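## Task

Carry the tote from the staging bench onto the work bench top so it ends upright and entirely on the top, with nothing overhanging an edge. At the stand bolted to the floor next to benchr, pull the spring pin, lift the post 4 holes (10.2 cm) above its starting height, and lock it there with the pin. Once unpinned the post must never drop, and must never be lowered quickly, even while held. Put the wooden block from the tote onto the plate on top of the post. Any number of robots may help. At the end, release everything and move the robots away. No robot may fall or finish tilted.

## Robot and tools

Team. r1 is a Hello Robot Stretch 3. It has a two-wheel drive base with a passive rear omni wheel, a lift carriage on a mast, a telescoping arm that extends out of the robot's right side, a wrist (yaw, pitch, roll), a gripper, and a pan/tilt head carrying r1_head_camera and r1_nav_camera. r1_wrist_camera is on the gripper. benchl (left, seen facing the arms) and benchr (right) are i2rt Big YAM six-joint arms fixed to the work bench. Each has a two-finger gripper and a wrist camera (benchl_cam_wrist, benchr_cam_wrist) and reaches about 1.0 m from its joint-1 axis. Every robot reports in its own frames.

execute_actions(actions, cameras). actions is a list holding one action object; an empty list just returns state and images. The action is keyed by robot name (r1, benchl, benchr), with a separate sub-object per robot, and all its motions begin together. A call with an unknown key or an out-of-range value is rejected whole. Anything you omit may still be pushing toward an older target. Each action lasts at most 15 s.

r1 "base" takes exactly one relative command. translate_m drives straight by that many metres from the current base position: forward is positive, range -1 to 1, and the base cannot move sideways. rotate_rad turns in place by that many radians: counter-clockwise (left) is positive, range -3.2 to 3.2.

r1 "joints" are absolute targets:
- lift_m 0 to 1.1 (arm height on the mast)
- arm_m 0 to 0.52 (extension)
- wrist_yaw_rad -1.345 to 4.42 (0 along the arm, positive toward the front, 3.0 folded over the base)
- wrist_pitch_rad -1.57 to 0.451 (0 level, negative tips the fingers down)
- wrist_roll_rad -2.911 to 2.911
- gripper_m -0.089 to 0.179 (larger is wider; the real fingertip gap is smaller by about 0.007 when nearly shut and 0.025 when fully open, and zero below 0.007)
- head_pan_rad -3.953 to 1.73 (0 ahead, positive left, -1.57 faces along the arm)
- head_tilt_rad -1.53 to 0.419 (negative looks down)

r1 "contact_limits": {"arm_m": effort in percent, 1 to 100} halts the arm motion when its motor effort reaches that level (negative when retracting). Values that are too small stop it at once. The limit also caps the arm's holding force until the next action.

benchl/benchr "joints" are absolute targets in radians: joint1_rad -2.879 to 2.879 (base yaw, counter-clockwise from above is positive), joint2_rad 0 to 3.141 (shoulder; 0 points the upper arm back, increasing raises it and then swings it forward), joint3_rad 0 to 3.019 (elbow; 0 fully folded), joint4_rad -1.692 to 1.57 (hand pitch, positive fingers up), joint5_rad -1.57 to 1.57 (sideways swing, positive to the arm's right), joint6_rad -2.094 to 2.094 (roll, positive clockwise viewed from behind). gripper_m 0 to 0.093 is the fingertip distance in metres. Joints move at different speeds, so paths can swing wide.

cameras is a list of camera names, or "all". Null or leaving it out gives all cameras; [] gives none.

wait(seconds, 0 to 10) commands nothing new and returns state and images. zoom_image(camera, region [x0, y0, x1, y1] in pixels, origin at top-left, at most 504 by 504) magnifies that camera's latest full image. finished_scene(scene 1 or 2) ends the scene permanently and reports success, so the goal must be holding.

Frames. r1's base frame has its origin on the floor midway between the drive wheels, with x forward, y left, z up. hand_pose is given there, at the point where closed fingertips meet; with all wrist joints at zero its x is up, y back toward the mast, z rearward. The odometry frame is the base frame at scene start. base_odometry counts wheel turns only, so slip shows up as travel; heading is positive to the left. Each bench arm's fixed frame has its origin at the foot on the joint-1 axis, x forward at joint1 0, y left, z up that axis. hand there is the midpoint between the fingertips; its z runs along the fingers and its y is the closing direction. The foot may be slightly raised, tilted or rotated.

Results:
- base_status and joint_status: done, off_target (resting elsewhere, may still push), contact_stop (r1 lift or arm met resistance and goes slack until commanded again), time_out, torque_fault (an r1 wrist servo is off for 10 s).
- not_followed / "joint command not followed": a bench arm's safety check withheld the targets; they may be retried on later actions.
- on_its_own: uncommanded activity. "held at" is a target, not a position. A bench joint that timed out keeps pushing; send its reported position to relax it.
- motor_effort: percent, peak in brackets; biased and noisy. Positive wheel effort pushes forward.
- base_tilt: degrees forward/right, with a fixed offset of up to about 4.
- turned_by_wheels and turned_by_imu: turn since the last result.
- lidar_m: 12 sectors of 30 degrees, the first straight ahead and then counter-clockwise (4th left, 7th behind, 10th right); the scan plane is 0.17 m up, range 0.15 to 12 m, and "-" means nothing seen. It sees table legs, not tops, and misses glass.
- wrist_depth_mm (45 to 1000) and head_depth_mm (280 to 4000): 7x7 grids of median depth; the head grid is sideways.
- pictures: the order of the images.
If a result reports a stop, the rest of that reply's calls are skipped.

Practice. The base is 0.33 m long and 0.34 m wide and pivots 0.05 m behind its front edge; stowed, it sweeps a radius of 0.28 m. It only drives fast with lift_m below 0.30, arm_m below 0.03 and wrist_yaw_rad above 2.54. Fold or unfold the wrist only with lift_m 0.32 to 0.95, pitch -0.4 and roll near 0; once folded, the lift may go down to 0.25. With yaw below -0.4, keep pitch at -0.5 or lower. To grip, command a value below the object's width. To release, open at least 0.02 past the contact value. Readings do not confirm a hold.

Avoid robot-to-robot contact: a base pressing on another robot fails the run. The Big YAMs do not stop on contact, and their collision check ignores r1. r1 can tip if its arm pushes something rigid with the gripper above about 0.45 m, or if it drives while holding something fixed or snags while reversing. To recover, undo the move in small steps, let go, and lower the lift to about 0.2. Keep the unpinned post supported and lower it only slowly. Loose objects may occasionally be nudged. The simulation keeps running while you think, and robots hold their last command.

Each tool is called after "Request:" by a JSON object that holds its "api" and its "payload".

## Session

Request:
{"api": "execute_actions", "payload": {"actions": []}}

Scene clock: 0.00 s.
r1.base_odometry: x=+0.000 y=+0.000 heading=+0.000 (m, m, rad; r1's odometry frame)
r1.turned_by_wheels: +0.000 (rad since the last result)
r1.turned_by_imu: +0.000 (rad since the last result)
r1.base_tilt: forward=-0.1 right=+1.4 (deg)
r1.lidar_m: 2.83 2.47 2.32 1.49 1.28 1.27 1.46 1.59 1.58 1.99 2.48 2.47
r1.head_depth_mm: 1812 2464 2522 2509 2526 2509 2098 / 1816 2657 2741 2745 2755 2718 2092 / 1818 2753 3017 2977 3018 2924 2090 / 1816 2782 3337 3300 3331 3096 2083 / 1819 2755 3530 3527 3578 3123 2069 / 1822 2801 3194 3222 3223 3130 2069 / 1830 2786 2920 2922 2934 2838 2089
r1.base_status: not commanded
r1.joint_positions: lift_m=+0.354 arm_m=+0.001 wrist_yaw_rad=+2.878 wrist_pitch_rad=-0.443 wrist_roll_rad=-0.018 gripper_m=+0.037 head_pan_rad=-0.009 head_tilt_rad=-0.022
r1.joint_status: not commanded
r1.motor_effort: left_wheel=+0 right_wheel=+0 lift_m=+27 arm_m=+0 wrist_yaw_rad=+0 wrist_pitch_rad=+4 wrist_roll_rad=+0 gripper_m=+2 head_pan_rad=+0 head_tilt_rad=+1 (%)
r1.hand_pose: x=+0.0363 y=+0.0675 z=+0.3611 quat_wxyz=(+0.244, +0.698, +0.066, +0.670) (m; r1's base frame)
r1.wrist_depth_mm: - - - - - - - / - - - - - - - / 953 994 - - - - - / 779 - 815 804 869 882 910 / 645 - 677 683 695 708 722 / 549 540 537 581 593 596 615 / 482 504 - 503 510 519 514
benchl.joint_positions: joint1_rad=-1.588 joint2_rad=+0.811 joint3_rad=+0.716 joint4_rad=-1.506 joint5_rad=-0.017 joint6_rad=+0.008 gripper_m=+0.094
benchl.joint_status: not commanded
benchl.hand: x=-0.0008 y=-0.1831 z=+0.1700 quat_wxyz=(+0.005, -0.716, -0.698, -0.017) (m; benchl's fixed frame)
benchr.joint_positions: joint1_rad=+1.577 joint2_rad=+0.799 joint3_rad=+0.686 joint4_rad=-1.496 joint5_rad=-0.007 joint6_rad=+0.007 gripper_m=+0.095
benchr.joint_status: not commanded
benchr.hand: x=-0.0020 y=+0.1763 z=+0.1605 quat_wxyz=(+0.016, +0.707, -0.707, +0.011) (m; benchr's fixed frame)
pictures: benchl_cam_wrist, benchr_cam_wrist, r1_head_camera (sideways: a quarter turn clockwise sets it upright), r1_nav_camera (sideways: a quarter turn counterclockwise sets it upright), r1_wrist_camera
Images, in order (width x height): benchl_cam_wrist 504x504, benchr_cam_wrist 504x504, r1_head_camera 896x504, r1_nav_camera 672x504, r1_wrist_camera 644x364.

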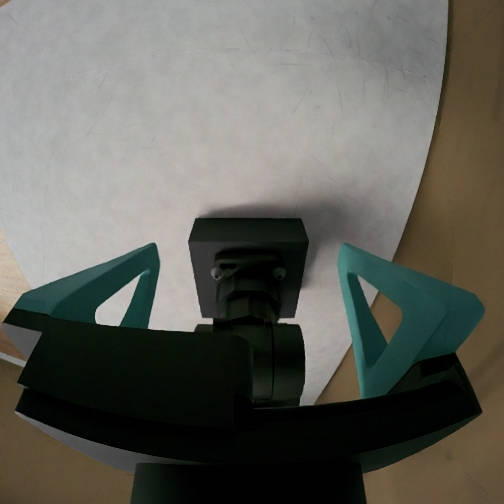

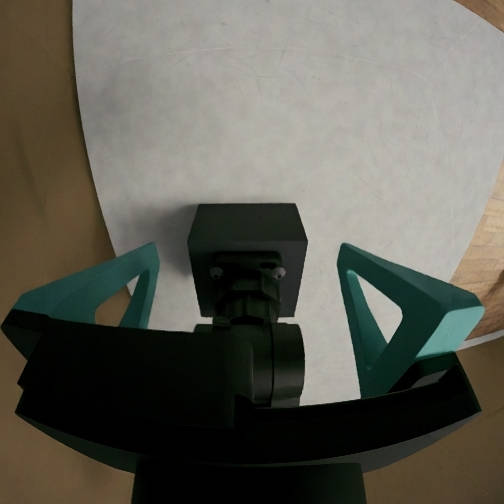

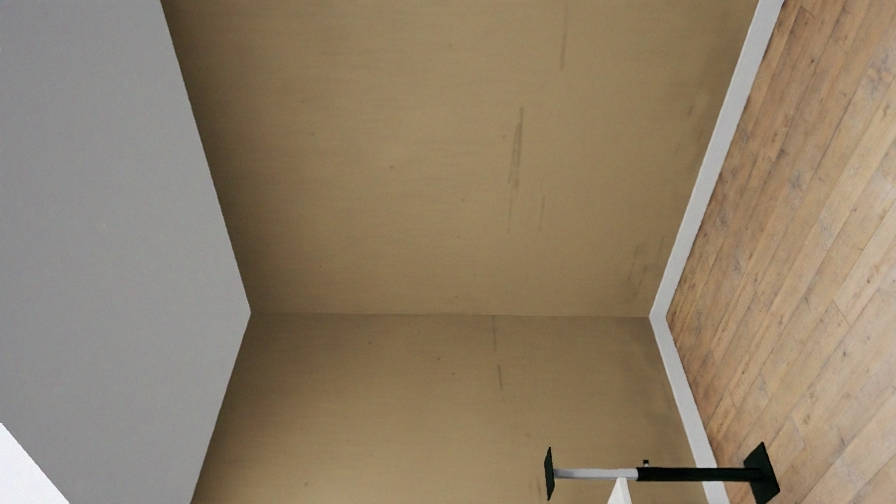

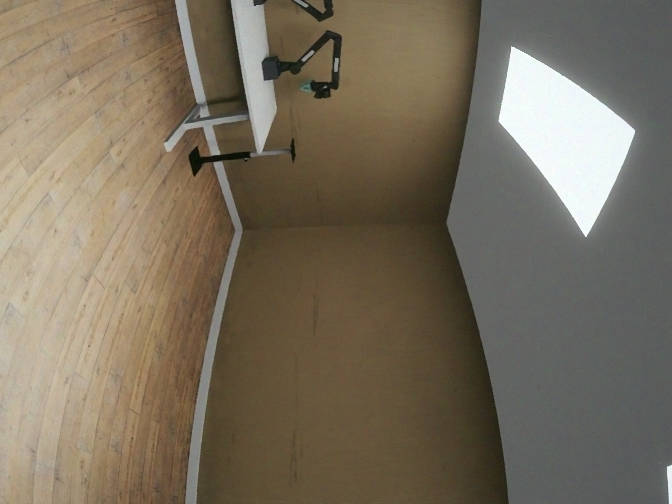

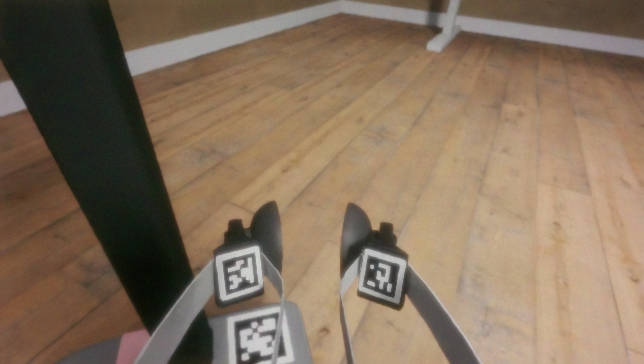

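Request:
{"api": "execute_actions", "payload": {"actions": [{"r1":{"joints":{"head_pan_rad":0.75,"head_tilt_rad":-0.4}},"benchr":{"joints":{"joint1_rad":1.2,"joint2_rad":1.2,"joint3_rad":1.2,"joint4_rad":-0.9}}}], "cameras": ["r1_head_camera","r1_nav_camera","benchr_cam_wrist"]}}

Request:
{"api": "execute_actions", "payload": {"actions": [{"r1":{"joints":{"head_pan_rad":-2.3}}}], "cameras": ["r1_head_camera","r1_nav_camera"]}}

Scene clock: 2.47 s.
r1.base_odometry: x=+0.000 y=+0.000 heading=+0.000 (m, m, rad; r1's odometry frame)
r1.turned_by_wheels: +0.000 (rad since the last result)
r1.turned_by_imu: +0.000 (rad since the last result)
r1.base_tilt: forward=+0.0 right=+1.3 (deg)
r1.lidar_m: 2.83 2.46 2.31 1.49 1.28 1.28 1.46 1.59 1.59 2.00 2.48 2.47
r1.head_depth_mm: 2385 2532 2725 2915 2329 1752 1370 / 2342 2512 2664 2919 2335 1732 1372 / 2329 2464 2634 2907 2315 1735 1375 / 2349 2464 2667 2904 2298 1732 1368 / 2324 2447 2451 2873 2282 1705 1361 / 2304 2457 2573 2865 2267 1702 1361 / 2254 2430 2610 2803 2274 1689 1358
r1.base_status: not commanded
r1.joint_positions: lift_m=+0.354 arm_m=+0.001 wrist_yaw_rad=+2.878 wrist_pitch_rad=-0.443 wrist_roll_rad=-0.018 gripper_m=+0.037 head_pan_rad=+0.743 head_tilt_rad=-0.395
r1.joint_status: all done
r1.motor_effort: left_wheel=+0(0) right_wheel=+0(0) lift_m=+27(27) arm_m=+0(0) wrist_yaw_rad=+0(0) wrist_pitch_rad=+4(5) wrist_roll_rad=+1(1) gripper_m=-1(1) head_pan_rad=+5(51) head_tilt_rad=-2(18) (%)
r1.hand_pose: x=+0.0363 y=+0.0675 z=+0.3611 quat_wxyz=(+0.244, +0.698, +0.066, +0.670) (m; r1's base frame)
r1.wrist_depth_mm: - - - - - - - / - - - - - - - / 949 995 - - - - - / 771 - 802 812 857 871 881 / 639 - 688 668 698 704 737 / 543 546 535 570 598 597 608 / 471 505 - 508 507 519 523
benchl.joint_positions: joint1_rad=-1.588 joint2_rad=+0.811 joint3_rad=+0.716 joint4_rad=-1.506 joint5_rad=-0.017 joint6_rad=+0.008 gripper_m=+0.094
benchl.joint_status: not commanded
benchl.hand: x=-0.0008 y=-0.1831 z=+0.1700 quat_wxyz=(+0.005, -0.716, -0.698, -0.017) (m; benchl's fixed frame)
benchr.joint_positions: joint1_rad=+1.196 joint2_rad=+1.194 joint3_rad=+1.144 joint4_rad=-0.912 joint5_rad=-0.007 joint6_rad=+0.007 gripper_m=+0.095
benchr.joint_status: all done
benchr.hand: x=+0.1704 y=+0.4356 z=+0.2871 quat_wxyz=(-0.245, +0.535, -0.790, -0.173) (m; benchr's fixed frame)
pictures: benchr_cam_wrist, r1_head_camera (sideways: a quarter turn clockwise sets it upright), r1_nav_camera (sideways: a quarter turn counterclockwise sets it upright)
camera_calibration (this result's frames):
benchr_cam_wrist: T_world_to_cam=[[0.930573, -0.366033, -0.0072422, 0.00324411], [-0.365948, -0.930572, 0.0108463, 0.470375], [-0.0107095, -0.00744298, -0.999915, 0.414235], [0, 0, 0, 1]] pos_world=[0.17355, 0.441988, 0.409122]
r1_head_camera: T_world_to_cam=[[-0.266988, -0.27539, -0.923514, 1.22139], [-0.65047, 0.758573, -0.0381538, 0.0580857], [0.71106, 0.590531, -0.381663, 0.444981], [0, 0, 0, 1]] pos_world=[0.04747, 0.0295194, 1.30002]
r1_nav_camera: T_world_to_cam=[[0.329796, 0.239947, 0.91305, -1.14168], [0.64806, -0.760824, -0.0341387, 0.0895804], [0.686479, 0.602969, -0.406417, 0.481628], [0, 0, 0, 1]] pos_world=[-0.0121589, 0.0516906, 1.24121]
Images, in order (width x height): benchr_cam_wrist 504x504, r1_head_camera 896x504, r1_nav_camera 672x504.

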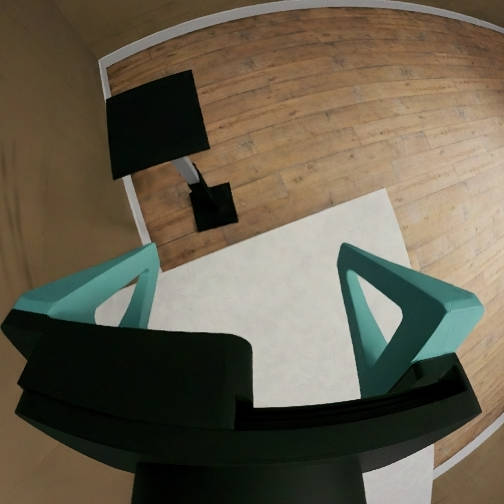

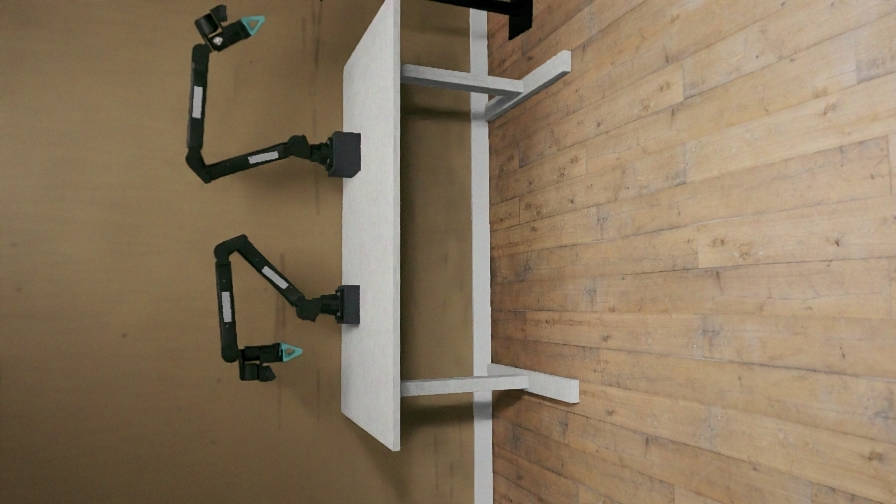

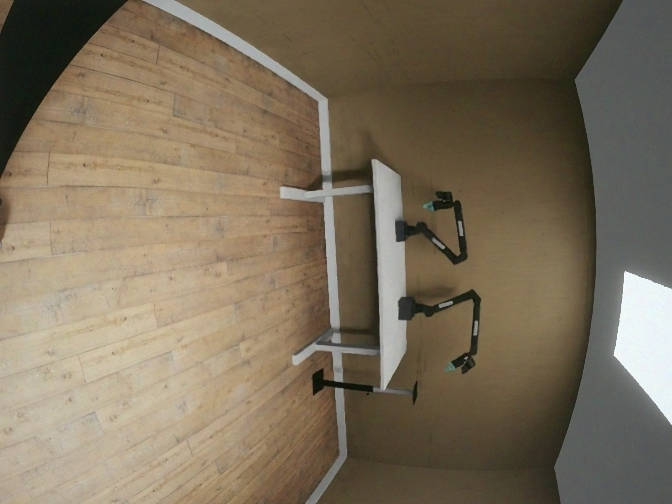

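Scene clock: 4.47 s.
r1.base_odometry: x=+0.000 y=+0.000 heading=+0.000 (m, m, rad; r1's odometry frame)
r1.turned_by_wheels: +0.000 (rad since the last result)
r1.turned_by_imu: +0.000 (rad since the last result)
r1.base_tilt: forward=+0.0 right=+1.3 (deg)
r1.lidar_m: 2.83 2.46 2.31 1.50 1.28 1.28 1.47 1.59 1.59 1.99 2.48 2.48
r1.head_depth_mm: 1697 1816 1963 2128 2231 1725 1373 / 1700 1815 1968 2138 2221 1713 1367 / 1707 1831 1983 2072 2253 1711 1370 / 1712 1835 1959 1668 2190 1709 1370 / 1715 1832 1979 1659 2263 1710 1363 / 1724 1856 1987 1526 2285 1701 1365 / 1719 1840 1992 1416 2275 1687 1354
r1.base_status: not commanded
r1.joint_positions: lift_m=+0.354 arm_m=+0.001 wrist_yaw_rad=+2.878 wrist_pitch_rad=-0.443 wrist_roll_rad=-0.018 gripper_m=+0.037 head_pan_rad=-2.293 head_tilt_rad=-0.395
r1.joint_status: all done
r1.motor_effort: left_wheel=+0(0) right_wheel=+0(0) lift_m=+27(27) arm_m=-1(0) wrist_yaw_rad=+0(0) wrist_pitch_rad=+4(4) wrist_roll_rad=+0(0) gripper_m=+0(0) head_pan_rad=-4(52) head_tilt_rad=-1(1) (%)
r1.hand_pose: x=+0.0363 y=+0.0675 z=+0.3611 quat_wxyz=(+0.244, +0.698, +0.066, +0.670) (m; r1's base frame)
r1.wrist_depth_mm: - - - - - - - / - - - - - - - / 969 - - - - - - / 785 - 818 841 848 894 895 / 642 - 694 677 697 706 723 / 553 527 538 572 608 602 606 / 476 500 - 509 500 517 515
benchl.joint_positions: joint1_rad=-1.588 joint2_rad=+0.811 joint3_rad=+0.716 joint4_rad=-1.506 joint5_rad=-0.017 joint6_rad=+0.008 gripper_m=+0.094
benchl.joint_status: not commanded
benchl.hand: x=-0.0008 y=-0.1831 z=+0.1700 quat_wxyz=(+0.005, -0.716, -0.698, -0.017) (m; benchl's fixed frame)
benchr.joint_positions: joint1_rad=+1.196 joint2_rad=+1.194 joint3_rad=+1.144 joint4_rad=-0.912 joint5_rad=-0.007 joint6_rad=+0.007 gripper_m=+0.095
benchr.joint_status: not commanded
benchr.hand: x=+0.1704 y=+0.4356 z=+0.2871 quat_wxyz=(-0.245, +0.535, -0.790, -0.173) (m; benchr's fixed frame)
pictures: r1_head_camera (sideways: a quarter turn clockwise sets it upright), r1_nav_camera (sideways: a quarter turn counterclockwise sets it upright)
camera_calibration (this result's frames):
r1_head_camera: T_world_to_cam=[[0.236626, 0.302434, -0.923332, 1.21808], [0.727127, -0.685441, -0.0381699, 0.0497032], [-0.644433, -0.662348, -0.382101, 0.45382], [0, 0, 0, 1]] pos_world=[-0.0319121, -0.0337322, 1.29999]
r1_nav_camera: T_world_to_cam=[[-0.30283, -0.273835, 0.912857, -1.13757], [-0.724946, 0.68796, -0.034121, 0.0979327], [-0.618666, -0.672105, -0.40685, 0.490153], [0, 0, 0, 1]] pos_world=[0.0297472, -0.0494457, 1.2412]
Images, in order (width x height): r1_head_camera 896x504, r1_nav_camera 672x504.

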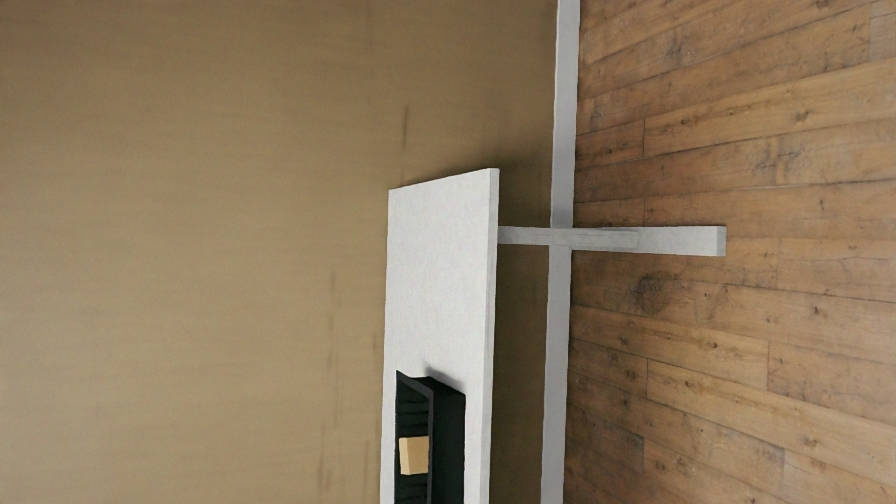

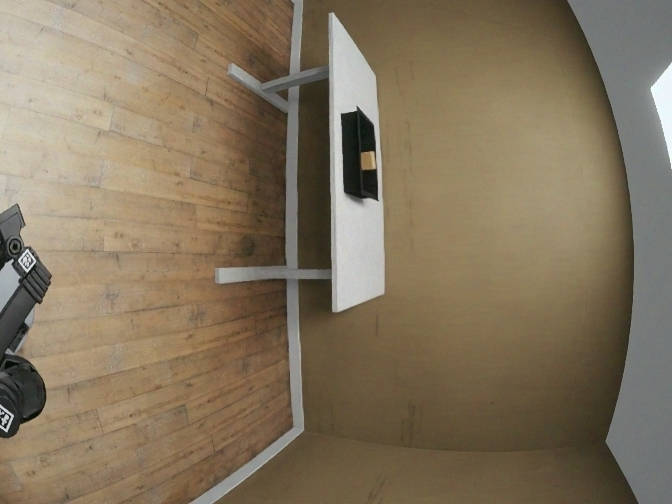

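Request:
{"api": "execute_actions", "payload": {"actions": [{"r1":{"base":{"rotate_rad":-1.73},"joints":{"lift_m":0.27}}}], "cameras": []}}

Request:
{"api": "execute_actions", "payload": {"actions": [{"r1":{"base":{"translate_m":0.74}}}], "cameras": []}}

Request:
{"api": "execute_actions", "payload": {"actions": [{"r1":{"base":{"rotate_rad":1.0},"joints":{"head_pan_rad":-1.57,"head_tilt_rad":-0.6}}}], "cameras": []}}

Request:
{"api": "execute_actions", "payload": {"actions": [{"r1":{"joints":{"lift_m":0.93,"wrist_pitch_rad":-0.4}},"benchr":{"joints":{"joint1_rad":0.95,"joint2_rad":2.0,"joint3_rad":1.9,"joint4_rad":-1.0,"joint5_rad":-0.6}}}], "cameras": ["r1_head_camera","benchr_cam_wrist"]}}

Scene clock: 9.63 s.
r1.base_odometry: x=+0.000 y=+0.000 heading=-1.730 (m, m, rad; r1's odometry frame)
r1.turned_by_wheels: -1.730 (rad since the last result)
r1.turned_by_imu: -1.728 (rad since the last result)
r1.base_tilt: forward=-0.1 right=+1.3 (deg)
r1.lidar_m: 1.99 2.52 2.48 2.63 2.78 2.31 1.69 1.30 1.27 1.36 1.97 1.59
r1.head_depth_mm: 1123 1208 1306 1432 1576 1672 1372 / 1104 1190 1288 1402 1546 1655 1373 / 1088 1177 1270 1371 1501 1616 1375 / 1081 1153 1244 1362 1472 1600 1362 / 1060 1136 1227 1329 1457 1574 1355 / 1048 1124 1204 1304 1418 1546 1359 / 1032 1101 1195 1287 1393 1528 1346
r1.base_status: done
r1.joint_positions: lift_m=+0.271 arm_m=+0.001 wrist_yaw_rad=+2.878 wrist_pitch_rad=-0.444 wrist_roll_rad=-0.018 gripper_m=+0.037 head_pan_rad=-2.293 head_tilt_rad=-0.396
r1.joint_status: all done
r1.motor_effort: left_wheel=+4(12) right_wheel=-4(9) lift_m=+15(23) arm_m=+0(0) wrist_yaw_rad=+0(0) wrist_pitch_rad=+5(4) wrist_roll_rad=+1(0) gripper_m=+2(0) head_pan_rad=-4(4) head_tilt_rad=-1(1) (%)
r1.hand_pose: x=+0.0363 y=+0.0674 z=+0.2774 quat_wxyz=(+0.245, +0.698, +0.066, +0.670) (m; r1's base frame)
r1.wrist_depth_mm: - - - - - - - / - - - - - - - / 786 842 867 854 911 920 962 / 629 - 665 685 698 724 740 / 531 - 572 562 568 571 602 / 471 - - 470 493 487 498 / - - - 426 415 427 431
benchl.joint_positions: joint1_rad=-1.588 joint2_rad=+0.811 joint3_rad=+0.716 joint4_rad=-1.506 joint5_rad=-0.017 joint6_rad=+0.008 gripper_m=+0.094
benchl.joint_status: not commanded
benchl.hand: x=-0.0008 y=-0.1831 z=+0.1700 quat_wxyz=(+0.005, -0.716, -0.698, -0.017) (m; benchl's fixed frame)
benchr.joint_positions: joint1_rad=+1.196 joint2_rad=+1.194 joint3_rad=+1.144 joint4_rad=-0.912 joint5_rad=-0.007 joint6_rad=+0.007 gripper_m=+0.095
benchr.joint_status: not commanded
benchr.hand: x=+0.1704 y=+0.4356 z=+0.2871 quat_wxyz=(-0.245, +0.535, -0.790, -0.173) (m; benchr's fixed frame)
pictures: none
No camera images: the call's "cameras" was empty. Leave "cameras" out to get every camera's image.

Scene clock: 14.00 s.
r1.base_odometry: x=-0.117 y=-0.731 heading=-1.730 (m, m, rad; r1's odometry frame)
r1.turned_by_wheels: +0.000 (rad since the last result)
r1.turned_by_imu: +0.000 (rad since the last result)
r1.base_tilt: forward=-0.1 right=+1.3 (deg)
r1.lidar_m: 1.25 2.10 2.05 2.19 3.07 2.95 2.25 1.73 1.69 1.80 1.07 1.40
r1.head_depth_mm: 1503 1628 1758 1908 2062 1726 1375 / 1479 1605 1746 1871 2045 1732 1371 / 1455 1572 1703 1837 2010 1719 1370 / 1448 1545 1675 1825 1971 1710 1362 / 1424 1524 1644 1771 1956 1712 1364 / 1407 1500 1606 1751 1905 1700 1356 / 1383 1486 1601 1719 1873 1699 1355
r1.base_status: done
r1.joint_positions: lift_m=+0.271 arm_m=+0.001 wrist_yaw_rad=+2.878 wrist_pitch_rad=-0.444 wrist_roll_rad=-0.018 gripper_m=+0.037 head_pan_rad=-2.293 head_tilt_rad=-0.396
r1.joint_status: not commanded
r1.motor_effort: left_wheel=+3(13) right_wheel=-4(6) lift_m=+15(15) arm_m=-1(0) wrist_yaw_rad=+0(0) wrist_pitch_rad=+4(5) wrist_roll_rad=+0(0) gripper_m=+0(1) head_pan_rad=-4(3) head_tilt_rad=-1(1) (%)
r1.hand_pose: x=+0.0363 y=+0.0674 z=+0.2774 quat_wxyz=(+0.245, +0.698, +0.066, +0.670) (m; r1's base frame)
r1.wrist_depth_mm: - - - - - - - / - - - - - - - / 780 838 848 891 898 902 962 / 636 - 660 694 715 719 742 / 526 - 563 555 578 583 604 / 460 - - 474 495 494 493 / - - - 427 415 426 430
benchl.joint_positions: joint1_rad=-1.588 joint2_rad=+0.811 joint3_rad=+0.716 joint4_rad=-1.506 joint5_rad=-0.017 joint6_rad=+0.008 gripper_m=+0.094
benchl.joint_status: not commanded
benchl.hand: x=-0.0008 y=-0.1831 z=+0.1700 quat_wxyz=(+0.005, -0.716, -0.698, -0.017) (m; benchl's fixed frame)
benchr.joint_positions: joint1_rad=+1.196 joint2_rad=+1.194 joint3_rad=+1.144 joint4_rad=-0.912 joint5_rad=-0.007 joint6_rad=+0.007 gripper_m=+0.095
benchr.joint_status: not commanded
benchr.hand: x=+0.1704 y=+0.4356 z=+0.2871 quat_wxyz=(-0.245, +0.535, -0.790, -0.173) (m; benchr's fixed frame)
pictures: none
No camera images: the call's "cameras" was empty. Leave "cameras" out to get every camera's image.

Scene clock: 15.90 s.
r1.base_odometry: x=-0.117 y=-0.731 heading=-0.730 (m, m, rad; r1's odometry frame)
r1.turned_by_wheels: +1.000 (rad since the last result)
r1.turned_by_imu: +0.999 (rad since the last result)
r1.base_tilt: forward=-0.1 right=+1.3 (deg)
r1.lidar_m: 2.06 2.16 3.01 2.94 2.32 1.75 1.69 1.77 1.06 1.41 1.25 2.07
r1.head_depth_mm: 1153 1280 1385 1064 892 1452 1212 / 1161 1285 1386 1053 891 1445 1220 / 1165 1282 1401 1001 890 1442 1211 / 1166 1293 1399 1036 884 1442 1209 / 1160 1284 1394 874 1617 1438 1203 / 1168 1297 1404 1027 1614 1442 1202 / 1172 1295 1397 959 1594 1430 1192
r1.base_status: done
r1.joint_positions: lift_m=+0.271 arm_m=+0.001 wrist_yaw_rad=+2.878 wrist_pitch_rad=-0.444 wrist_roll_rad=-0.018 gripper_m=+0.037 head_pan_rad=-1.577 head_tilt_rad=-0.593
r1.joint_status: all done
r1.motor_effort: left_wheel=-4(10) right_wheel=+3(11) lift_m=+15(15) arm_m=-1(1) wrist_yaw_rad=+0(0) wrist_pitch_rad=+5(4) wrist_roll_rad=+0(1) gripper_m=+0(1) head_pan_rad=+4(51) head_tilt_rad=-2(14) (%)
r1.hand_pose: x=+0.0363 y=+0.0674 z=+0.2774 quat_wxyz=(+0.245, +0.698, +0.066, +0.670) (m; r1's base frame)
r1.wrist_depth_mm: - - - - - - - / - - - - - - - / 762 842 837 885 915 959 929 / 639 - 673 685 699 729 729 / 533 - 576 563 575 579 583 / 469 - - 474 494 489 496 / - - - 423 415 425 434
benchl.joint_positions: joint1_rad=-1.588 joint2_rad=+0.811 joint3_rad=+0.716 joint4_rad=-1.506 joint5_rad=-0.017 joint6_rad=+0.008 gripper_m=+0.094
benchl.joint_status: not commanded
benchl.hand: x=-0.0008 y=-0.1831 z=+0.1700 quat_wxyz=(+0.005, -0.716, -0.698, -0.017) (m; benchl's fixed frame)
benchr.joint_positions: joint1_rad=+1.196 joint2_rad=+1.194 joint3_rad=+1.144 joint4_rad=-0.912 joint5_rad=-0.007 joint6_rad=+0.007 gripper_m=+0.095
benchr.joint_status: not commanded
benchr.hand: x=+0.1704 y=+0.4356 z=+0.2871 quat_wxyz=(-0.245, +0.535, -0.790, -0.173) (m; benchr's fixed frame)
pictures: none
No camera images: the call's "cameras" was empty. Leave "cameras" out to get every camera's image.

Scene clock: 22.73 s.
r1.base_odometry: x=-0.117 y=-0.731 heading=-0.730 (m, m, rad; r1's odometry frame)
r1.turned_by_wheels: +0.000 (rad since the last result)
r1.turned_by_imu: +0.000 (rad since the last result)
r1.base_tilt: forward=+0.0 right=+1.3 (deg)
r1.lidar_m: 2.06 2.16 3.02 2.94 2.33 1.74 1.69 1.77 1.06 1.41 1.25 2.07
r1.head_depth_mm: 1155 1277 1390 1059 861 - - / 1159 1281 1386 1055 859 - - / 1161 1289 1392 1002 887 - - / 1166 1283 1387 1034 880 1572 - / 1164 1295 1389 878 1625 - - / 1162 1290 1395 1026 1620 1471 - / 1167 1293 1394 958 1598 1433 1198
r1.base_status: not commanded
r1.joint_positions: lift_m=+0.929 arm_m=+0.001 wrist_yaw_rad=+2.878 wrist_pitch_rad=-0.420 wrist_roll_rad=-0.018 gripper_m=+0.037 head_pan_rad=-1.577 head_tilt_rad=-0.593
r1.joint_status: all done
r1.motor_effort: left_wheel=-3(3) right_wheel=+3(3) lift_m=+35(34) arm_m=-1(0) wrist_yaw_rad=+0(0) wrist_pitch_rad=+6(7) wrist_roll_rad=+0(0) gripper_m=+0(1) head_pan_rad=+4(4) head_tilt_rad=-2(2) (%)
r1.hand_pose: x=+0.0371 y=+0.0704 z=+0.9418 quat_wxyz=(+0.237, +0.699, +0.058, +0.673) (m; r1's base frame)
r1.wrist_depth_mm: - - - - - - - / - - - - - - - / - - - - - - - / - - - - - - - / - - - - - - - / - - - - - - - / - - - - - - -
benchl.joint_positions: joint1_rad=-1.588 joint2_rad=+0.811 joint3_rad=+0.716 joint4_rad=-1.506 joint5_rad=-0.017 joint6_rad=+0.008 gripper_m=+0.094
benchl.joint_status: not commanded
benchl.hand: x=-0.0008 y=-0.1831 z=+0.1700 quat_wxyz=(+0.005, -0.716, -0.698, -0.017) (m; benchl's fixed frame)
benchr.joint_positions: joint1_rad=+0.944 joint2_rad=+2.010 joint3_rad=+1.840 joint4_rad=-0.996 joint5_rad=-0.597 joint6_rad=+0.007 gripper_m=+0.095
benchr.joint_status: all done
benchr.hand: x=+0.3364 y=+0.6279 z=+0.1810 quat_wxyz=(-0.039, +0.475, -0.809, -0.344) (m; benchr's fixed frame)
pictures: benchr_cam_wrist, r1_head_camera (sideways: a quarter turn clockwise sets it upright)
camera_calibration (this result's frames):
benchr_cam_wrist: T_world_to_cam=[[0.797738, -0.310262, -0.517061, 0.0203576], [-0.289121, -0.949286, 0.123555, 0.676706], [-0.529173, 0.0509287, -0.846984, 0.421375], [0, 0, 0, 1]] pos_world=[0.40239, 0.627244, 0.283814]
r1_head_camera: T_world_to_cam=[[-0.018877, 0.557583, -0.829907, 1.09778], [0.998521, -0.0318192, -0.0440904, 0.0557449], [-0.050991, -0.829511, -0.556157, 0.676681], [0, 0, 0, 1]] pos_world=[-0.000435066, -0.0490144, 1.28985]
Images, in order (width x height): benchr_cam_wrist 504x504, r1_head_camera 896x504.

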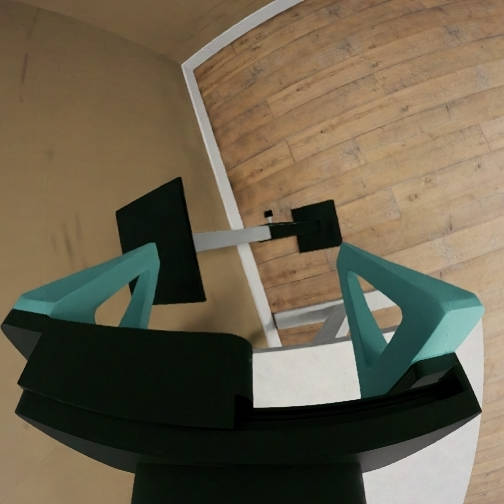

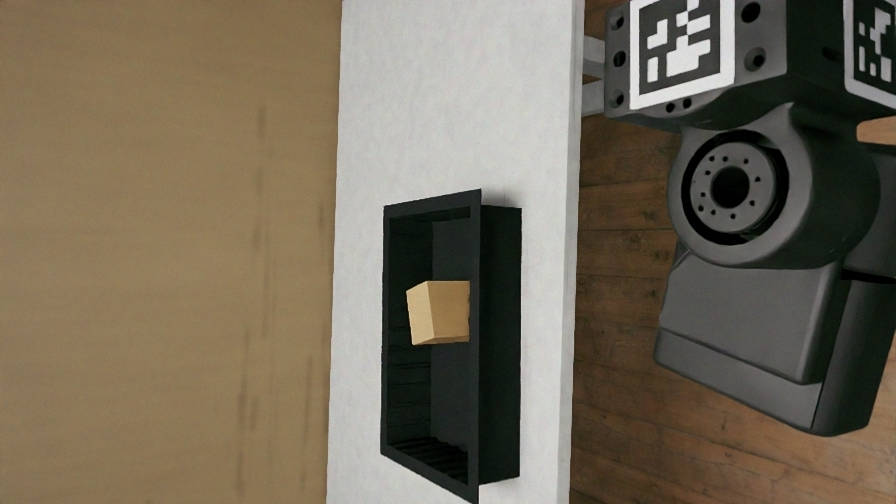

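Request:
{"api": "execute_actions", "payload": {"actions": [{"r1":{"base":{"translate_m":0.17},"joints":{"wrist_yaw_rad":0,"gripper_m":0.09}}}], "cameras": []}}

Request:
{"api": "execute_actions", "payload": {"actions": [{"r1":{"joints":{"lift_m":1.08,"wrist_pitch_rad":-1.5,"wrist_roll_rad":1.57}}}], "cameras": []}}

Request:
{"api": "execute_actions", "payload": {"actions": [{"r1":{"joints":{"arm_m":0.45}}}], "cameras": ["r1_head_camera","r1_wrist_camera"]}}

Scene clock: 26.83 s.
r1.base_odometry: x=+0.010 y=-0.844 heading=-0.730 (m, m, rad; r1's odometry frame)
r1.turned_by_wheels: +0.000 (rad since the last result)
r1.turned_by_imu: +0.000 (rad since the last result)
r1.base_tilt: forward=+0.0 right=+1.4 (deg)
r1.lidar_m: 1.89 1.98 2.78 2.92 2.56 1.92 1.86 1.94 1.15 1.41 1.16 1.95
r1.head_depth_mm: 1159 1280 1394 1062 863 - - / 1164 1291 1390 980 858 - - / 1164 1287 1397 876 853 - - / 1166 1291 1399 1037 848 - - / 1166 1291 1409 988 877 1442 1204 / 1172 1306 1404 1033 1603 1434 1201 / 1174 1300 1390 1026 1592 1428 1199
r1.base_status: done
r1.joint_positions: lift_m=+0.929 arm_m=+0.001 wrist_yaw_rad=+0.003 wrist_pitch_rad=-0.420 wrist_roll_rad=-0.018 gripper_m=+0.090 head_pan_rad=-1.577 head_tilt_rad=-0.593
r1.joint_status: all done
r1.motor_effort: left_wheel=-4(6) right_wheel=+3(8) lift_m=+35(35) arm_m=-1(0) wrist_yaw_rad=-3(3) wrist_pitch_rad=+6(6) wrist_roll_rad=+0(0) gripper_m=+0(80) head_pan_rad=+4(5) head_tilt_rad=-2(2) (%)
r1.hand_pose: x=-0.0208 y=-0.3702 z=+0.9418 quat_wxyz=(+0.698, +0.150, -0.685, -0.145) (m; r1's base frame)
r1.wrist_depth_mm: - - - - - - - / - 998 - - - - - / 702 738 709 592 624 821 845 / 561 575 583 572 577 631 645 / - - - - 550 - 560 / - - - - - - - / - - - - - - -
benchl.joint_positions: joint1_rad=-1.588 joint2_rad=+0.811 joint3_rad=+0.716 joint4_rad=-1.506 joint5_rad=-0.017 joint6_rad=+0.008 gripper_m=+0.094
benchl.joint_status: not commanded
benchl.hand: x=-0.0008 y=-0.1831 z=+0.1700 quat_wxyz=(+0.005, -0.716, -0.698, -0.017) (m; benchl's fixed frame)
benchr.joint_positions: joint1_rad=+0.944 joint2_rad=+2.010 joint3_rad=+1.840 joint4_rad=-0.996 joint5_rad=-0.597 joint6_rad=+0.007 gripper_m=+0.095
benchr.joint_status: not commanded
benchr.hand: x=+0.3364 y=+0.6279 z=+0.1810 quat_wxyz=(-0.039, +0.475, -0.809, -0.344) (m; benchr's fixed frame)
pictures: none
No camera images: the call's "cameras" was empty. Leave "cameras" out to get every camera's image.

Scene clock: 29.03 s.
r1.base_odometry: x=+0.010 y=-0.844 heading=-0.730 (m, m, rad; r1's odometry frame)
r1.turned_by_wheels: +0.000 (rad since the last result)
r1.turned_by_imu: +0.000 (rad since the last result)
r1.base_tilt: forward=-0.1 right=+1.3 (deg)
r1.lidar_m: 1.88 1.98 2.79 2.91 2.56 1.92 1.86 1.95 1.15 1.41 1.16 1.94
r1.head_depth_mm: 1149 - - - - - 1164 / 1149 - - - - - - / 1146 - - - - - - / 1153 1293 1372 1036 1629 - - / 1166 1292 1404 986 1607 - - / 1172 1302 1406 1027 1608 1433 1194 / 1173 1299 1393 1027 1606 1421 1198
r1.base_status: not commanded
r1.joint_positions: lift_m=+1.079 arm_m=+0.001 wrist_yaw_rad=+0.003 wrist_pitch_rad=-1.492 wrist_roll_rad=+1.565 gripper_m=+0.090 head_pan_rad=-1.577 head_tilt_rad=-0.593
r1.joint_status: all done
r1.motor_effort: left_wheel=-4(4) right_wheel=+3(3) lift_m=+35(38) arm_m=-1(0) wrist_yaw_rad=-3(3) wrist_pitch_rad=-2(7) wrist_roll_rad=+2(1) gripper_m=+1(0) head_pan_rad=+5(5) head_tilt_rad=-2(2) (%)
r1.hand_pose: x=-0.0216 y=-0.1418 z=+0.9608 quat_wxyz=(+0.003, +0.003, -0.734, -0.679) (m; r1's base frame)
r1.wrist_depth_mm: - - - - - - - / - - - - - - - / - - - - - - - / - - - - - - - / - - - - - - - / - - - - - - - / - - - - - - -
benchl.joint_positions: joint1_rad=-1.588 joint2_rad=+0.811 joint3_rad=+0.716 joint4_rad=-1.506 joint5_rad=-0.017 joint6_rad=+0.008 gripper_m=+0.094
benchl.joint_status: not commanded
benchl.hand: x=-0.0008 y=-0.1831 z=+0.1700 quat_wxyz=(+0.005, -0.716, -0.698, -0.017) (m; benchl's fixed frame)
benchr.joint_positions: joint1_rad=+0.944 joint2_rad=+2.010 joint3_rad=+1.840 joint4_rad=-0.996 joint5_rad=-0.597 joint6_rad=+0.007 gripper_m=+0.095
benchr.joint_status: not commanded
benchr.hand: x=+0.3364 y=+0.6279 z=+0.1810 quat_wxyz=(-0.039, +0.475, -0.809, -0.344) (m; benchr's fixed frame)
pictures: none
No camera images: the call's "cameras" was empty. Leave "cameras" out to get every camera's image.

Scene clock: 33.53 s.
r1.base_odometry: x=+0.010 y=-0.844 heading=-0.730 (m, m, rad; r1's odometry frame)
r1.turned_by_wheels: +0.000 (rad since the last result)
r1.turned_by_imu: +0.000 (rad since the last result)
r1.base_tilt: forward=+0.0 right=+1.3 (deg)
r1.lidar_m: 1.89 1.98 2.77 2.92 2.56 1.92 1.87 1.95 1.15 1.41 1.16 1.94
r1.head_depth_mm: - 1309 1387 1063 896 1451 1218 / 1127 1292 1404 982 885 1444 1221 / - 1312 1416 878 886 1442 1207 / 1154 1276 1427 908 1623 1451 1209 / 1168 1293 1403 988 1620 1438 1205 / 1170 1291 1405 1027 1610 1432 1201 / 1171 1301 1404 1024 1601 1419 1198
r1.base_status: not commanded
r1.joint_positions: lift_m=+1.079 arm_m=+0.450 wrist_yaw_rad=+0.001 wrist_pitch_rad=-1.493 wrist_roll_rad=+1.567 gripper_m=+0.090 head_pan_rad=-1.577 head_tilt_rad=-0.593
r1.joint_status: all done
r1.motor_effort: left_wheel=-4(4) right_wheel=+3(3) lift_m=+35(35) arm_m=+3(5) wrist_yaw_rad=-1(2) wrist_pitch_rad=-2(2) wrist_roll_rad=+1(2) gripper_m=+1(1) head_pan_rad=+4(5) head_tilt_rad=-2(2) (%)
r1.hand_pose: x=-0.0215 y=-0.5902 z=+0.9608 quat_wxyz=(+0.002, +0.001, -0.734, -0.679) (m; r1's base frame)
r1.wrist_depth_mm: 379 376 376 - - - - / 274 307 389 - - - - / 398 362 402 - - - - / 417 420 417 - - - - / 427 426 431 - - - - / 382 409 442 - - - - / 471 466 460 - - - -
benchl.joint_positions: joint1_rad=-1.588 joint2_rad=+0.811 joint3_rad=+0.716 joint4_rad=-1.506 joint5_rad=-0.017 joint6_rad=+0.008 gripper_m=+0.094
benchl.joint_status: not commanded
benchl.hand: x=-0.0008 y=-0.1831 z=+0.1700 quat_wxyz=(+0.005, -0.716, -0.698, -0.017) (m; benchl's fixed frame)
benchr.joint_positions: joint1_rad=+0.944 joint2_rad=+2.010 joint3_rad=+1.840 joint4_rad=-0.996 joint5_rad=-0.597 joint6_rad=+0.007 gripper_m=+0.095
benchr.joint_status: not commanded
benchr.hand: x=+0.3364 y=+0.6279 z=+0.1810 quat_wxyz=(-0.039, +0.475, -0.809, -0.344) (m; benchr's fixed frame)
pictures: r1_head_camera (sideways: a quarter turn clockwise sets it upright), r1_wrist_camera
camera_calibration (this result's frames):
r1_head_camera: T_world_to_cam=[[-0.0188768, 0.557583, -0.829907, 1.09778], [0.998521, -0.0318195, -0.0440904, 0.0557449], [-0.0509912, -0.829511, -0.556157, 0.676681], [0, 0, 0, 1]] pos_world=[-0.000435078, -0.0490144, 1.28985]
r1_wrist_camera: T_world_to_cam=[[-0.046504, 0.9971, -0.0602436, 0.642365], [0.97982, 0.0572685, 0.191504, -0.0987007], [0.194398, -0.0501222, -0.979641, 1.0818], [0, 0, 0, 1]] pos_world=[-0.083718, -0.580628, 1.11737]
Images, in order (width x height): r1_head_camera 896x504, r1_wrist_camera 644x364.

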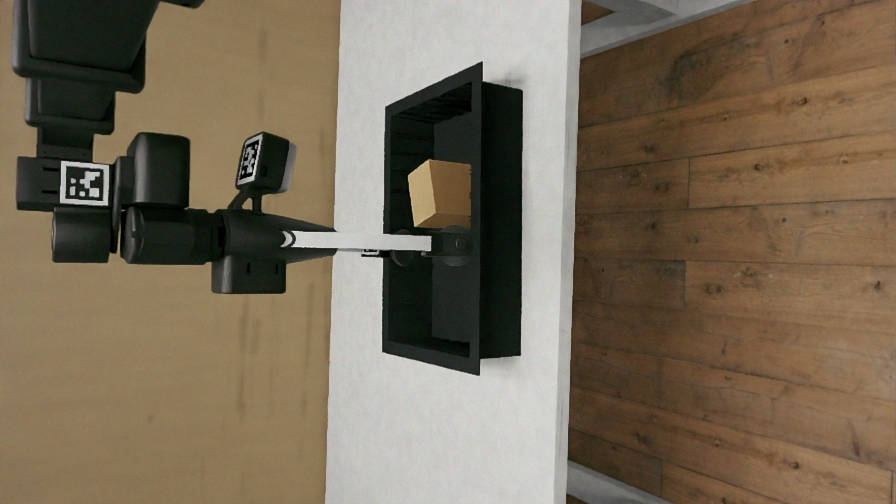

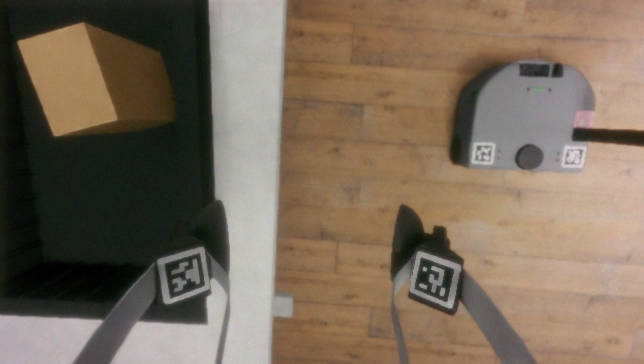

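Request:
{"api": "execute_actions", "payload": {"actions": [{"r1":{"base":{"translate_m":-0.03},"joints":{"arm_m":0.515,"wrist_pitch_rad":-1.25,"lift_m":0.95}}}], "cameras": ["r1_head_camera","r1_wrist_camera"]}}

Scene clock: 36.43 s.
r1.base_odometry: x=-0.013 y=-0.824 heading=-0.730 (m, m, rad; r1's odometry frame)
r1.turned_by_wheels: +0.000 (rad since the last result)
r1.turned_by_imu: +0.000 (rad since the last result)
r1.base_tilt: forward=-0.1 right=+1.3 (deg)
r1.lidar_m: 1.92 2.01 2.82 2.92 2.51 1.88 1.83 1.92 1.13 1.41 1.17 1.98
r1.head_depth_mm: 1165 1283 1384 - 1521 1425 1219 / 1166 1271 - 938 890 1449 1213 / 1163 1252 1438 904 886 1439 1210 / 1170 1269 - 892 1607 1438 1204 / 1166 1293 1407 1031 1601 1444 1200 / 1169 1293 1401 986 1610 1435 1203 / 1175 1299 1387 1025 1608 1431 1192
r1.base_status: done
r1.joint_positions: lift_m=+0.951 arm_m=+0.515 wrist_yaw_rad=+0.001 wrist_pitch_rad=-1.254 wrist_roll_rad=+1.567 gripper_m=+0.090 head_pan_rad=-1.577 head_tilt_rad=-0.593
r1.joint_status: all done
r1.motor_effort: left_wheel=-3(7) right_wheel=+3(7) lift_m=+15(32) arm_m=+3(1) wrist_yaw_rad=-1(1) wrist_pitch_rad=+1(3) wrist_roll_rad=+1(2) gripper_m=+0(1) head_pan_rad=+5(4) head_tilt_rad=-2(2) (%)
r1.hand_pose: x=-0.0215 y=-0.7163 z=+0.8381 quat_wxyz=(+0.002, +0.001, -0.810, -0.587) (m; r1's base frame)
r1.wrist_depth_mm: 274 302 274 253 244 874 801 / 279 171 199 261 252 895 823 / 282 178 189 265 260 881 859 / 284 185 263 277 270 958 878 / 288 344 314 283 281 920 882 / 291 349 327 295 288 980 889 / 302 335 331 305 - 993 947
benchl.joint_positions: joint1_rad=-1.588 joint2_rad=+0.811 joint3_rad=+0.716 joint4_rad=-1.506 joint5_rad=-0.017 joint6_rad=+0.008 gripper_m=+0.094
benchl.joint_status: not commanded
benchl.hand: x=-0.0008 y=-0.1831 z=+0.1700 quat_wxyz=(+0.005, -0.716, -0.698, -0.017) (m; benchl's fixed frame)
benchr.joint_positions: joint1_rad=+0.944 joint2_rad=+2.010 joint3_rad=+1.840 joint4_rad=-0.996 joint5_rad=-0.597 joint6_rad=+0.007 gripper_m=+0.095
benchr.joint_status: not commanded
benchr.hand: x=+0.3364 y=+0.6279 z=+0.1810 quat_wxyz=(-0.039, +0.475, -0.809, -0.344) (m; benchr's fixed frame)
pictures: r1_head_camera (sideways: a quarter turn clockwise sets it upright), r1_wrist_camera
camera_calibration (this result's frames):
r1_head_camera: T_world_to_cam=[[-0.0188768, 0.557583, -0.829907, 1.09778], [0.998521, -0.0318196, -0.0440904, 0.0557449], [-0.0509913, -0.829511, -0.556157, 0.676681], [0, 0, 0, 1]] pos_world=[-0.000435084, -0.0490144, 1.28985]
r1_wrist_camera: T_world_to_cam=[[-0.0465997, 0.95442, -0.294806, 0.926757], [0.979762, 0.101184, 0.172708, -0.0208423], [0.194666, -0.280792, -0.93982, 0.756687], [0, 0, 0, 1]] pos_world=[-0.0836938, -0.669935, 0.987962]
Images, in order (width x height): r1_head_camera 896x504, r1_wrist_camera 644x364.

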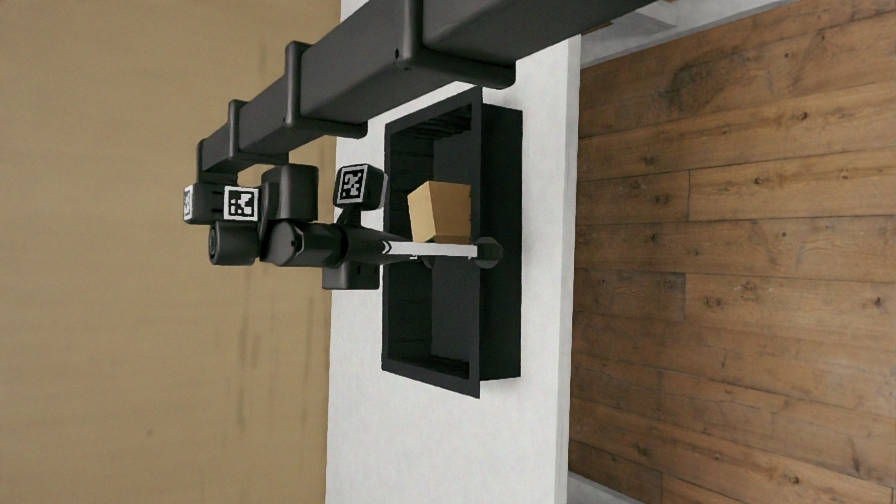

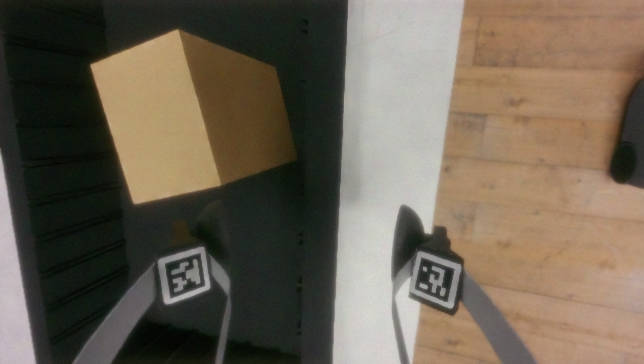

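Request:
{"api": "execute_actions", "payload": {"actions": [{"r1":{"base":{"translate_m":0.015},"joints":{"lift_m":0.86}}}], "cameras": ["r1_wrist_camera"]}}

Request:
{"api": "execute_actions", "payload": {"actions": [{"r1":{"joints":{"gripper_m":-0.06}}}], "cameras": []}}

Request:
{"api": "execute_actions", "payload": {"actions": [{"r1":{"joints":{"lift_m":0.91}}}], "cameras": ["r1_head_camera","r1_wrist_camera"]}}

Scene clock: 38.93 s.
r1.base_odometry: x=-0.002 y=-0.834 heading=-0.730 (m, m, rad; r1's odometry frame)
r1.turned_by_wheels: +0.000 (rad since the last result)
r1.turned_by_imu: +0.000 (rad since the last result)
r1.base_tilt: forward=+0.0 right=+1.3 (deg)
r1.lidar_m: 1.90 1.99 2.81 2.92 2.54 1.91 1.85 1.94 1.14 1.41 1.16 1.95
r1.head_depth_mm: 1154 1286 1386 1063 - - 1194 / 1165 1287 1397 - 1263 1416 1219 / 1162 1296 1376 866 887 1448 1209 / 1166 1289 1389 862 1616 1445 1210 / 1172 1296 1404 988 1616 1436 1200 / 1173 1298 1399 986 1617 1431 1204 / 1174 1294 1398 1026 1609 1425 1203
r1.base_status: done
r1.joint_positions: lift_m=+0.862 arm_m=+0.515 wrist_yaw_rad=+0.001 wrist_pitch_rad=-1.251 wrist_roll_rad=+1.567 gripper_m=+0.090 head_pan_rad=-1.577 head_tilt_rad=-0.593
r1.joint_status: lift_m contact_stop (moved -0.088 of -0.091)
r1.on_its_own: lift_m is slack since a contact_stop, until your next command for it
r1.motor_effort: left_wheel=-3(5) right_wheel=+5(9) lift_m=+25(26) arm_m=+2(3) wrist_yaw_rad=-1(1) wrist_pitch_rad=+0(2) wrist_roll_rad=+2(1) gripper_m=-2(4) head_pan_rad=+4(4) head_tilt_rad=-2(2) (%)
r1.hand_pose: x=-0.0215 y=-0.7172 z=+0.7499 quat_wxyz=(+0.002, +0.001, -0.811, -0.586) (m; r1's base frame)
r1.wrist_depth_mm: 105 130 98 170 166 780 720 / 101 124 101 177 170 801 772 / 98 119 104 182 174 828 778 / 185 221 108 189 178 857 787 / 261 241 110 195 188 842 829 / 268 254 114 202 194 869 837 / 280 254 121 209 200 924 847
benchl.joint_positions: joint1_rad=-1.588 joint2_rad=+0.811 joint3_rad=+0.716 joint4_rad=-1.506 joint5_rad=-0.017 joint6_rad=+0.008 gripper_m=+0.094
benchl.joint_status: not commanded
benchl.hand: x=-0.0008 y=-0.1831 z=+0.1700 quat_wxyz=(+0.005, -0.716, -0.698, -0.017) (m; benchl's fixed frame)
benchr.joint_positions: joint1_rad=+0.944 joint2_rad=+2.010 joint3_rad=+1.840 joint4_rad=-0.996 joint5_rad=-0.597 joint6_rad=+0.007 gripper_m=+0.095
benchr.joint_status: not commanded
benchr.hand: x=+0.3364 y=+0.6279 z=+0.1810 quat_wxyz=(-0.039, +0.475, -0.809, -0.344) (m; benchr's fixed frame)
pictures: r1_wrist_camera
camera_calibration (this result's frames):
r1_wrist_camera: T_world_to_cam=[[-0.046602, 0.953399, -0.298092, 0.903316], [0.979761, 0.101782, 0.172362, -0.00481552], [0.19467, -0.284027, -0.938846, 0.670406], [0, 0, 0, 1]] pos_world=[-0.0836934, -0.670317, 0.899509]
Images, in order (width x height): r1_wrist_camera 644x364.

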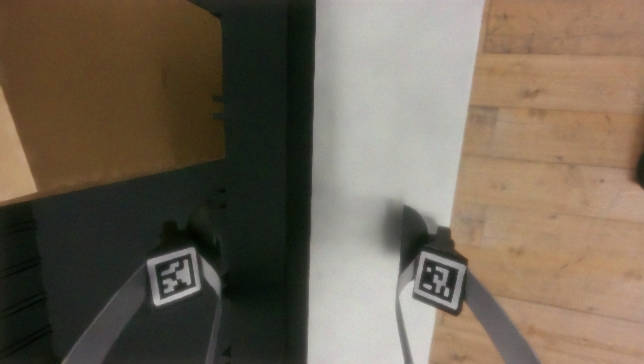

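not run: a stop came earlier in this reply.

not run: a stop came earlier in this reply.

Request:
{"api": "execute_actions", "payload": {"actions": [{"r1":{"joints":{"gripper_m":-0.06,"lift_m":0.872,"arm_m":0.52}}}], "cameras": []}}

Request:
{"api": "execute_actions", "payload": {"actions": [{"r1":{"joints":{"lift_m":0.93}}}], "cameras": ["r1_head_camera","r1_wrist_camera"]}}

Scene clock: 41.50 s.
r1.base_odometry: x=-0.002 y=-0.834 heading=-0.730 (m, m, rad; r1's odometry frame)
r1.turned_by_wheels: +0.000 (rad since the last result)
r1.turned_by_imu: +0.000 (rad since the last result)
r1.base_tilt: forward=-0.1 right=+1.3 (deg)
r1.lidar_m: 1.90 1.99 2.80 2.92 2.54 1.90 1.85 1.94 1.14 1.41 1.16 1.96
r1.head_depth_mm: 1167 1280 1394 1106 - - 1190 / 1164 1289 1397 - 877 1452 1211 / 1164 1283 - 870 879 1454 1218 / 1164 1292 1398 856 1626 1438 1213 / 1166 1293 1405 995 1609 1440 1204 / 1168 1295 1399 985 1606 1431 1196 / 1170 1297 1396 1025 1607 1426 1195
r1.base_status: not commanded
r1.joint_positions: lift_m=+0.872 arm_m=+0.520 wrist_yaw_rad=+0.001 wrist_pitch_rad=-1.229 wrist_roll_rad=+1.567 gripper_m=-0.058 head_pan_rad=-1.577 head_tilt_rad=-0.593
r1.joint_status: all done
r1.motor_effort: left_wheel=-2(3) right_wheel=+2(4) lift_m=+33(39) arm_m=+2(3) wrist_yaw_rad=-1(1) wrist_pitch_rad=-7(7) wrist_roll_rad=+2(1) gripper_m=-35(99) head_pan_rad=+4(4) head_tilt_rad=-2(2) (%)
r1.hand_pose: x=-0.0215 y=-0.7277 z=+0.7607 quat_wxyz=(+0.002, +0.001, -0.817, -0.577) (m; r1's base frame)
r1.wrist_depth_mm: 89 108 167 100 172 750 719 / 88 104 157 104 176 766 744 / 90 101 149 108 182 824 770 / 94 113 218 111 187 817 784 / 268 254 235 113 191 860 788 / 270 266 238 118 194 901 852 / 276 280 247 123 207 919 862
benchl.joint_positions: joint1_rad=-1.588 joint2_rad=+0.811 joint3_rad=+0.716 joint4_rad=-1.506 joint5_rad=-0.017 joint6_rad=+0.008 gripper_m=+0.094
benchl.joint_status: not commanded
benchl.hand: x=-0.0008 y=-0.1831 z=+0.1700 quat_wxyz=(+0.005, -0.716, -0.698, -0.017) (m; benchl's fixed frame)
benchr.joint_positions: joint1_rad=+0.944 joint2_rad=+2.010 joint3_rad=+1.840 joint4_rad=-0.996 joint5_rad=-0.597 joint6_rad=+0.007 gripper_m=+0.095
benchr.joint_status: not commanded
benchr.hand: x=+0.3364 y=+0.6279 z=+0.1810 quat_wxyz=(-0.039, +0.475, -0.809, -0.344) (m; benchr's fixed frame)
pictures: none
No camera images: the call's "cameras" was empty. Leave "cameras" out to get every camera's image.

Scene clock: 43.13 s.
r1.base_odometry: x=-0.002 y=-0.834 heading=-0.730 (m, m, rad; r1's odometry frame)
r1.turned_by_wheels: +0.000 (rad since the last result)
r1.turned_by_imu: +0.000 (rad since the last result)
r1.base_tilt: forward=-0.1 right=+1.4 (deg)
r1.lidar_m: 1.90 1.99 2.80 2.93 2.55 1.90 1.84 1.93 1.14 1.41 1.16 1.96
r1.head_depth_mm: 1162 1282 1392 - - 1427 1210 / 1165 1288 - 841 888 1450 1211 / 1166 1270 1418 837 1619 1442 1209 / 1165 1280 - 835 1612 1443 1210 / 1172 1295 1399 978 1621 1438 1199 / 1168 1298 1392 987 1600 1437 1200 / 1167 1301 1398 1019 1596 1424 1197
r1.base_status: not commanded
r1.joint_positions: lift_m=+0.929 arm_m=+0.520 wrist_yaw_rad=+0.001 wrist_pitch_rad=-1.265 wrist_roll_rad=+1.567 gripper_m=-0.052 head_pan_rad=-1.577 head_tilt_rad=-0.595
r1.joint_status: all done
r1.on_its_own: gripper_m is held at -0.050, not at your -0.060, by its stall guard, which is still easing
r1.motor_effort: left_wheel=-1(5) right_wheel=+1(5) lift_m=+39(43) arm_m=+1(2) wrist_yaw_rad=-1(1) wrist_pitch_rad=+5(7) wrist_roll_rad=+1(1) gripper_m=-4(35) head_pan_rad=+5(4) head_tilt_rad=-2(2) (%)
r1.hand_pose: x=-0.0215 y=-0.7185 z=+0.8163 quat_wxyz=(+0.002, +0.001, -0.806, -0.592) (m; r1's base frame)
r1.wrist_depth_mm: 116 115 164 117 225 853 814 / 123 114 154 121 230 859 809 / 130 115 145 124 240 893 826 / 247 136 247 128 247 929 855 / 268 302 272 129 255 957 875 / 271 312 282 134 - 960 911 / 274 314 281 197 270 969 924
benchl.joint_positions: joint1_rad=-1.588 joint2_rad=+0.811 joint3_rad=+0.716 joint4_rad=-1.506 joint5_rad=-0.017 joint6_rad=+0.008 gripper_m=+0.094
benchl.joint_status: not commanded
benchl.hand: x=-0.0008 y=-0.1831 z=+0.1700 quat_wxyz=(+0.005, -0.716, -0.698, -0.017) (m; benchl's fixed frame)
benchr.joint_positions: joint1_rad=+0.944 joint2_rad=+2.010 joint3_rad=+1.840 joint4_rad=-0.996 joint5_rad=-0.597 joint6_rad=+0.007 gripper_m=+0.095
benchr.joint_status: not commanded
benchr.hand: x=+0.3364 y=+0.6279 z=+0.1810 quat_wxyz=(-0.039, +0.475, -0.809, -0.344) (m; benchr's fixed frame)
pictures: r1_head_camera (sideways: a quarter turn clockwise sets it upright), r1_wrist_camera
camera_calibration (this result's frames):
r1_head_camera: T_world_to_cam=[[-0.0189445, 0.558755, -0.829116, 1.09675], [0.998525, -0.0316233, -0.0441268, 0.0557922], [-0.0508755, -0.82873, -0.557332, 0.678209], [0, 0, 0, 1]] pos_world=[-0.000428414, -0.0489982, 1.28978]
r1_wrist_camera: T_world_to_cam=[[-0.0462892, 0.957739, -0.283889, 0.91595], [0.979775, 0.0989137, 0.173943, -0.0194743], [0.194673, -0.270096, -0.942948, 0.745737], [0, 0, 0, 1]] pos_world=[-0.0836955, -0.673895, 0.966606]
Images, in order (width x height): r1_head_camera 896x504, r1_wrist_camera 644x364.

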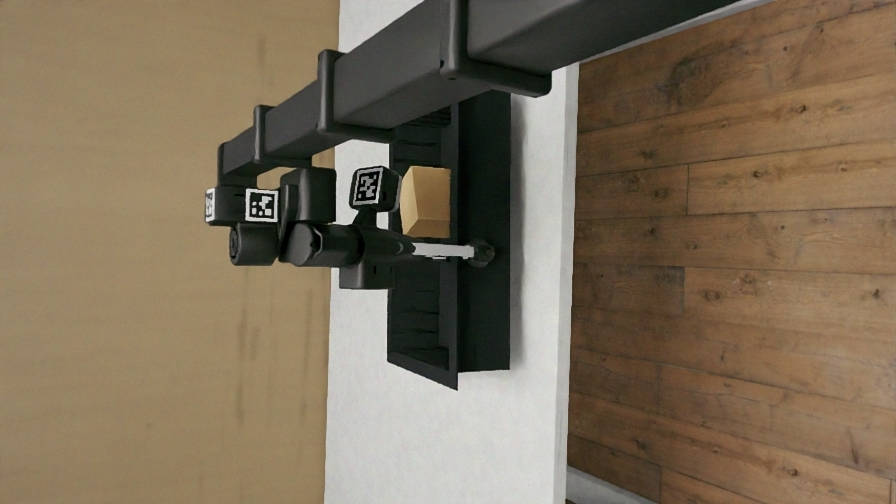

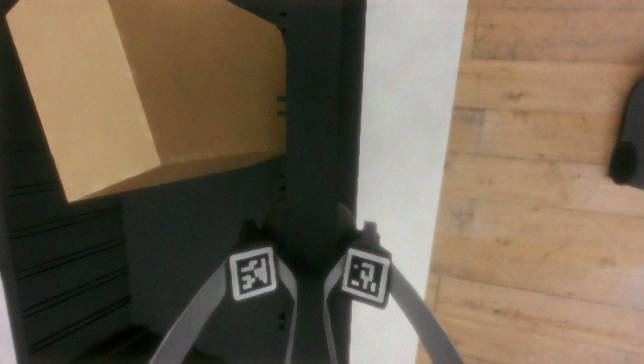

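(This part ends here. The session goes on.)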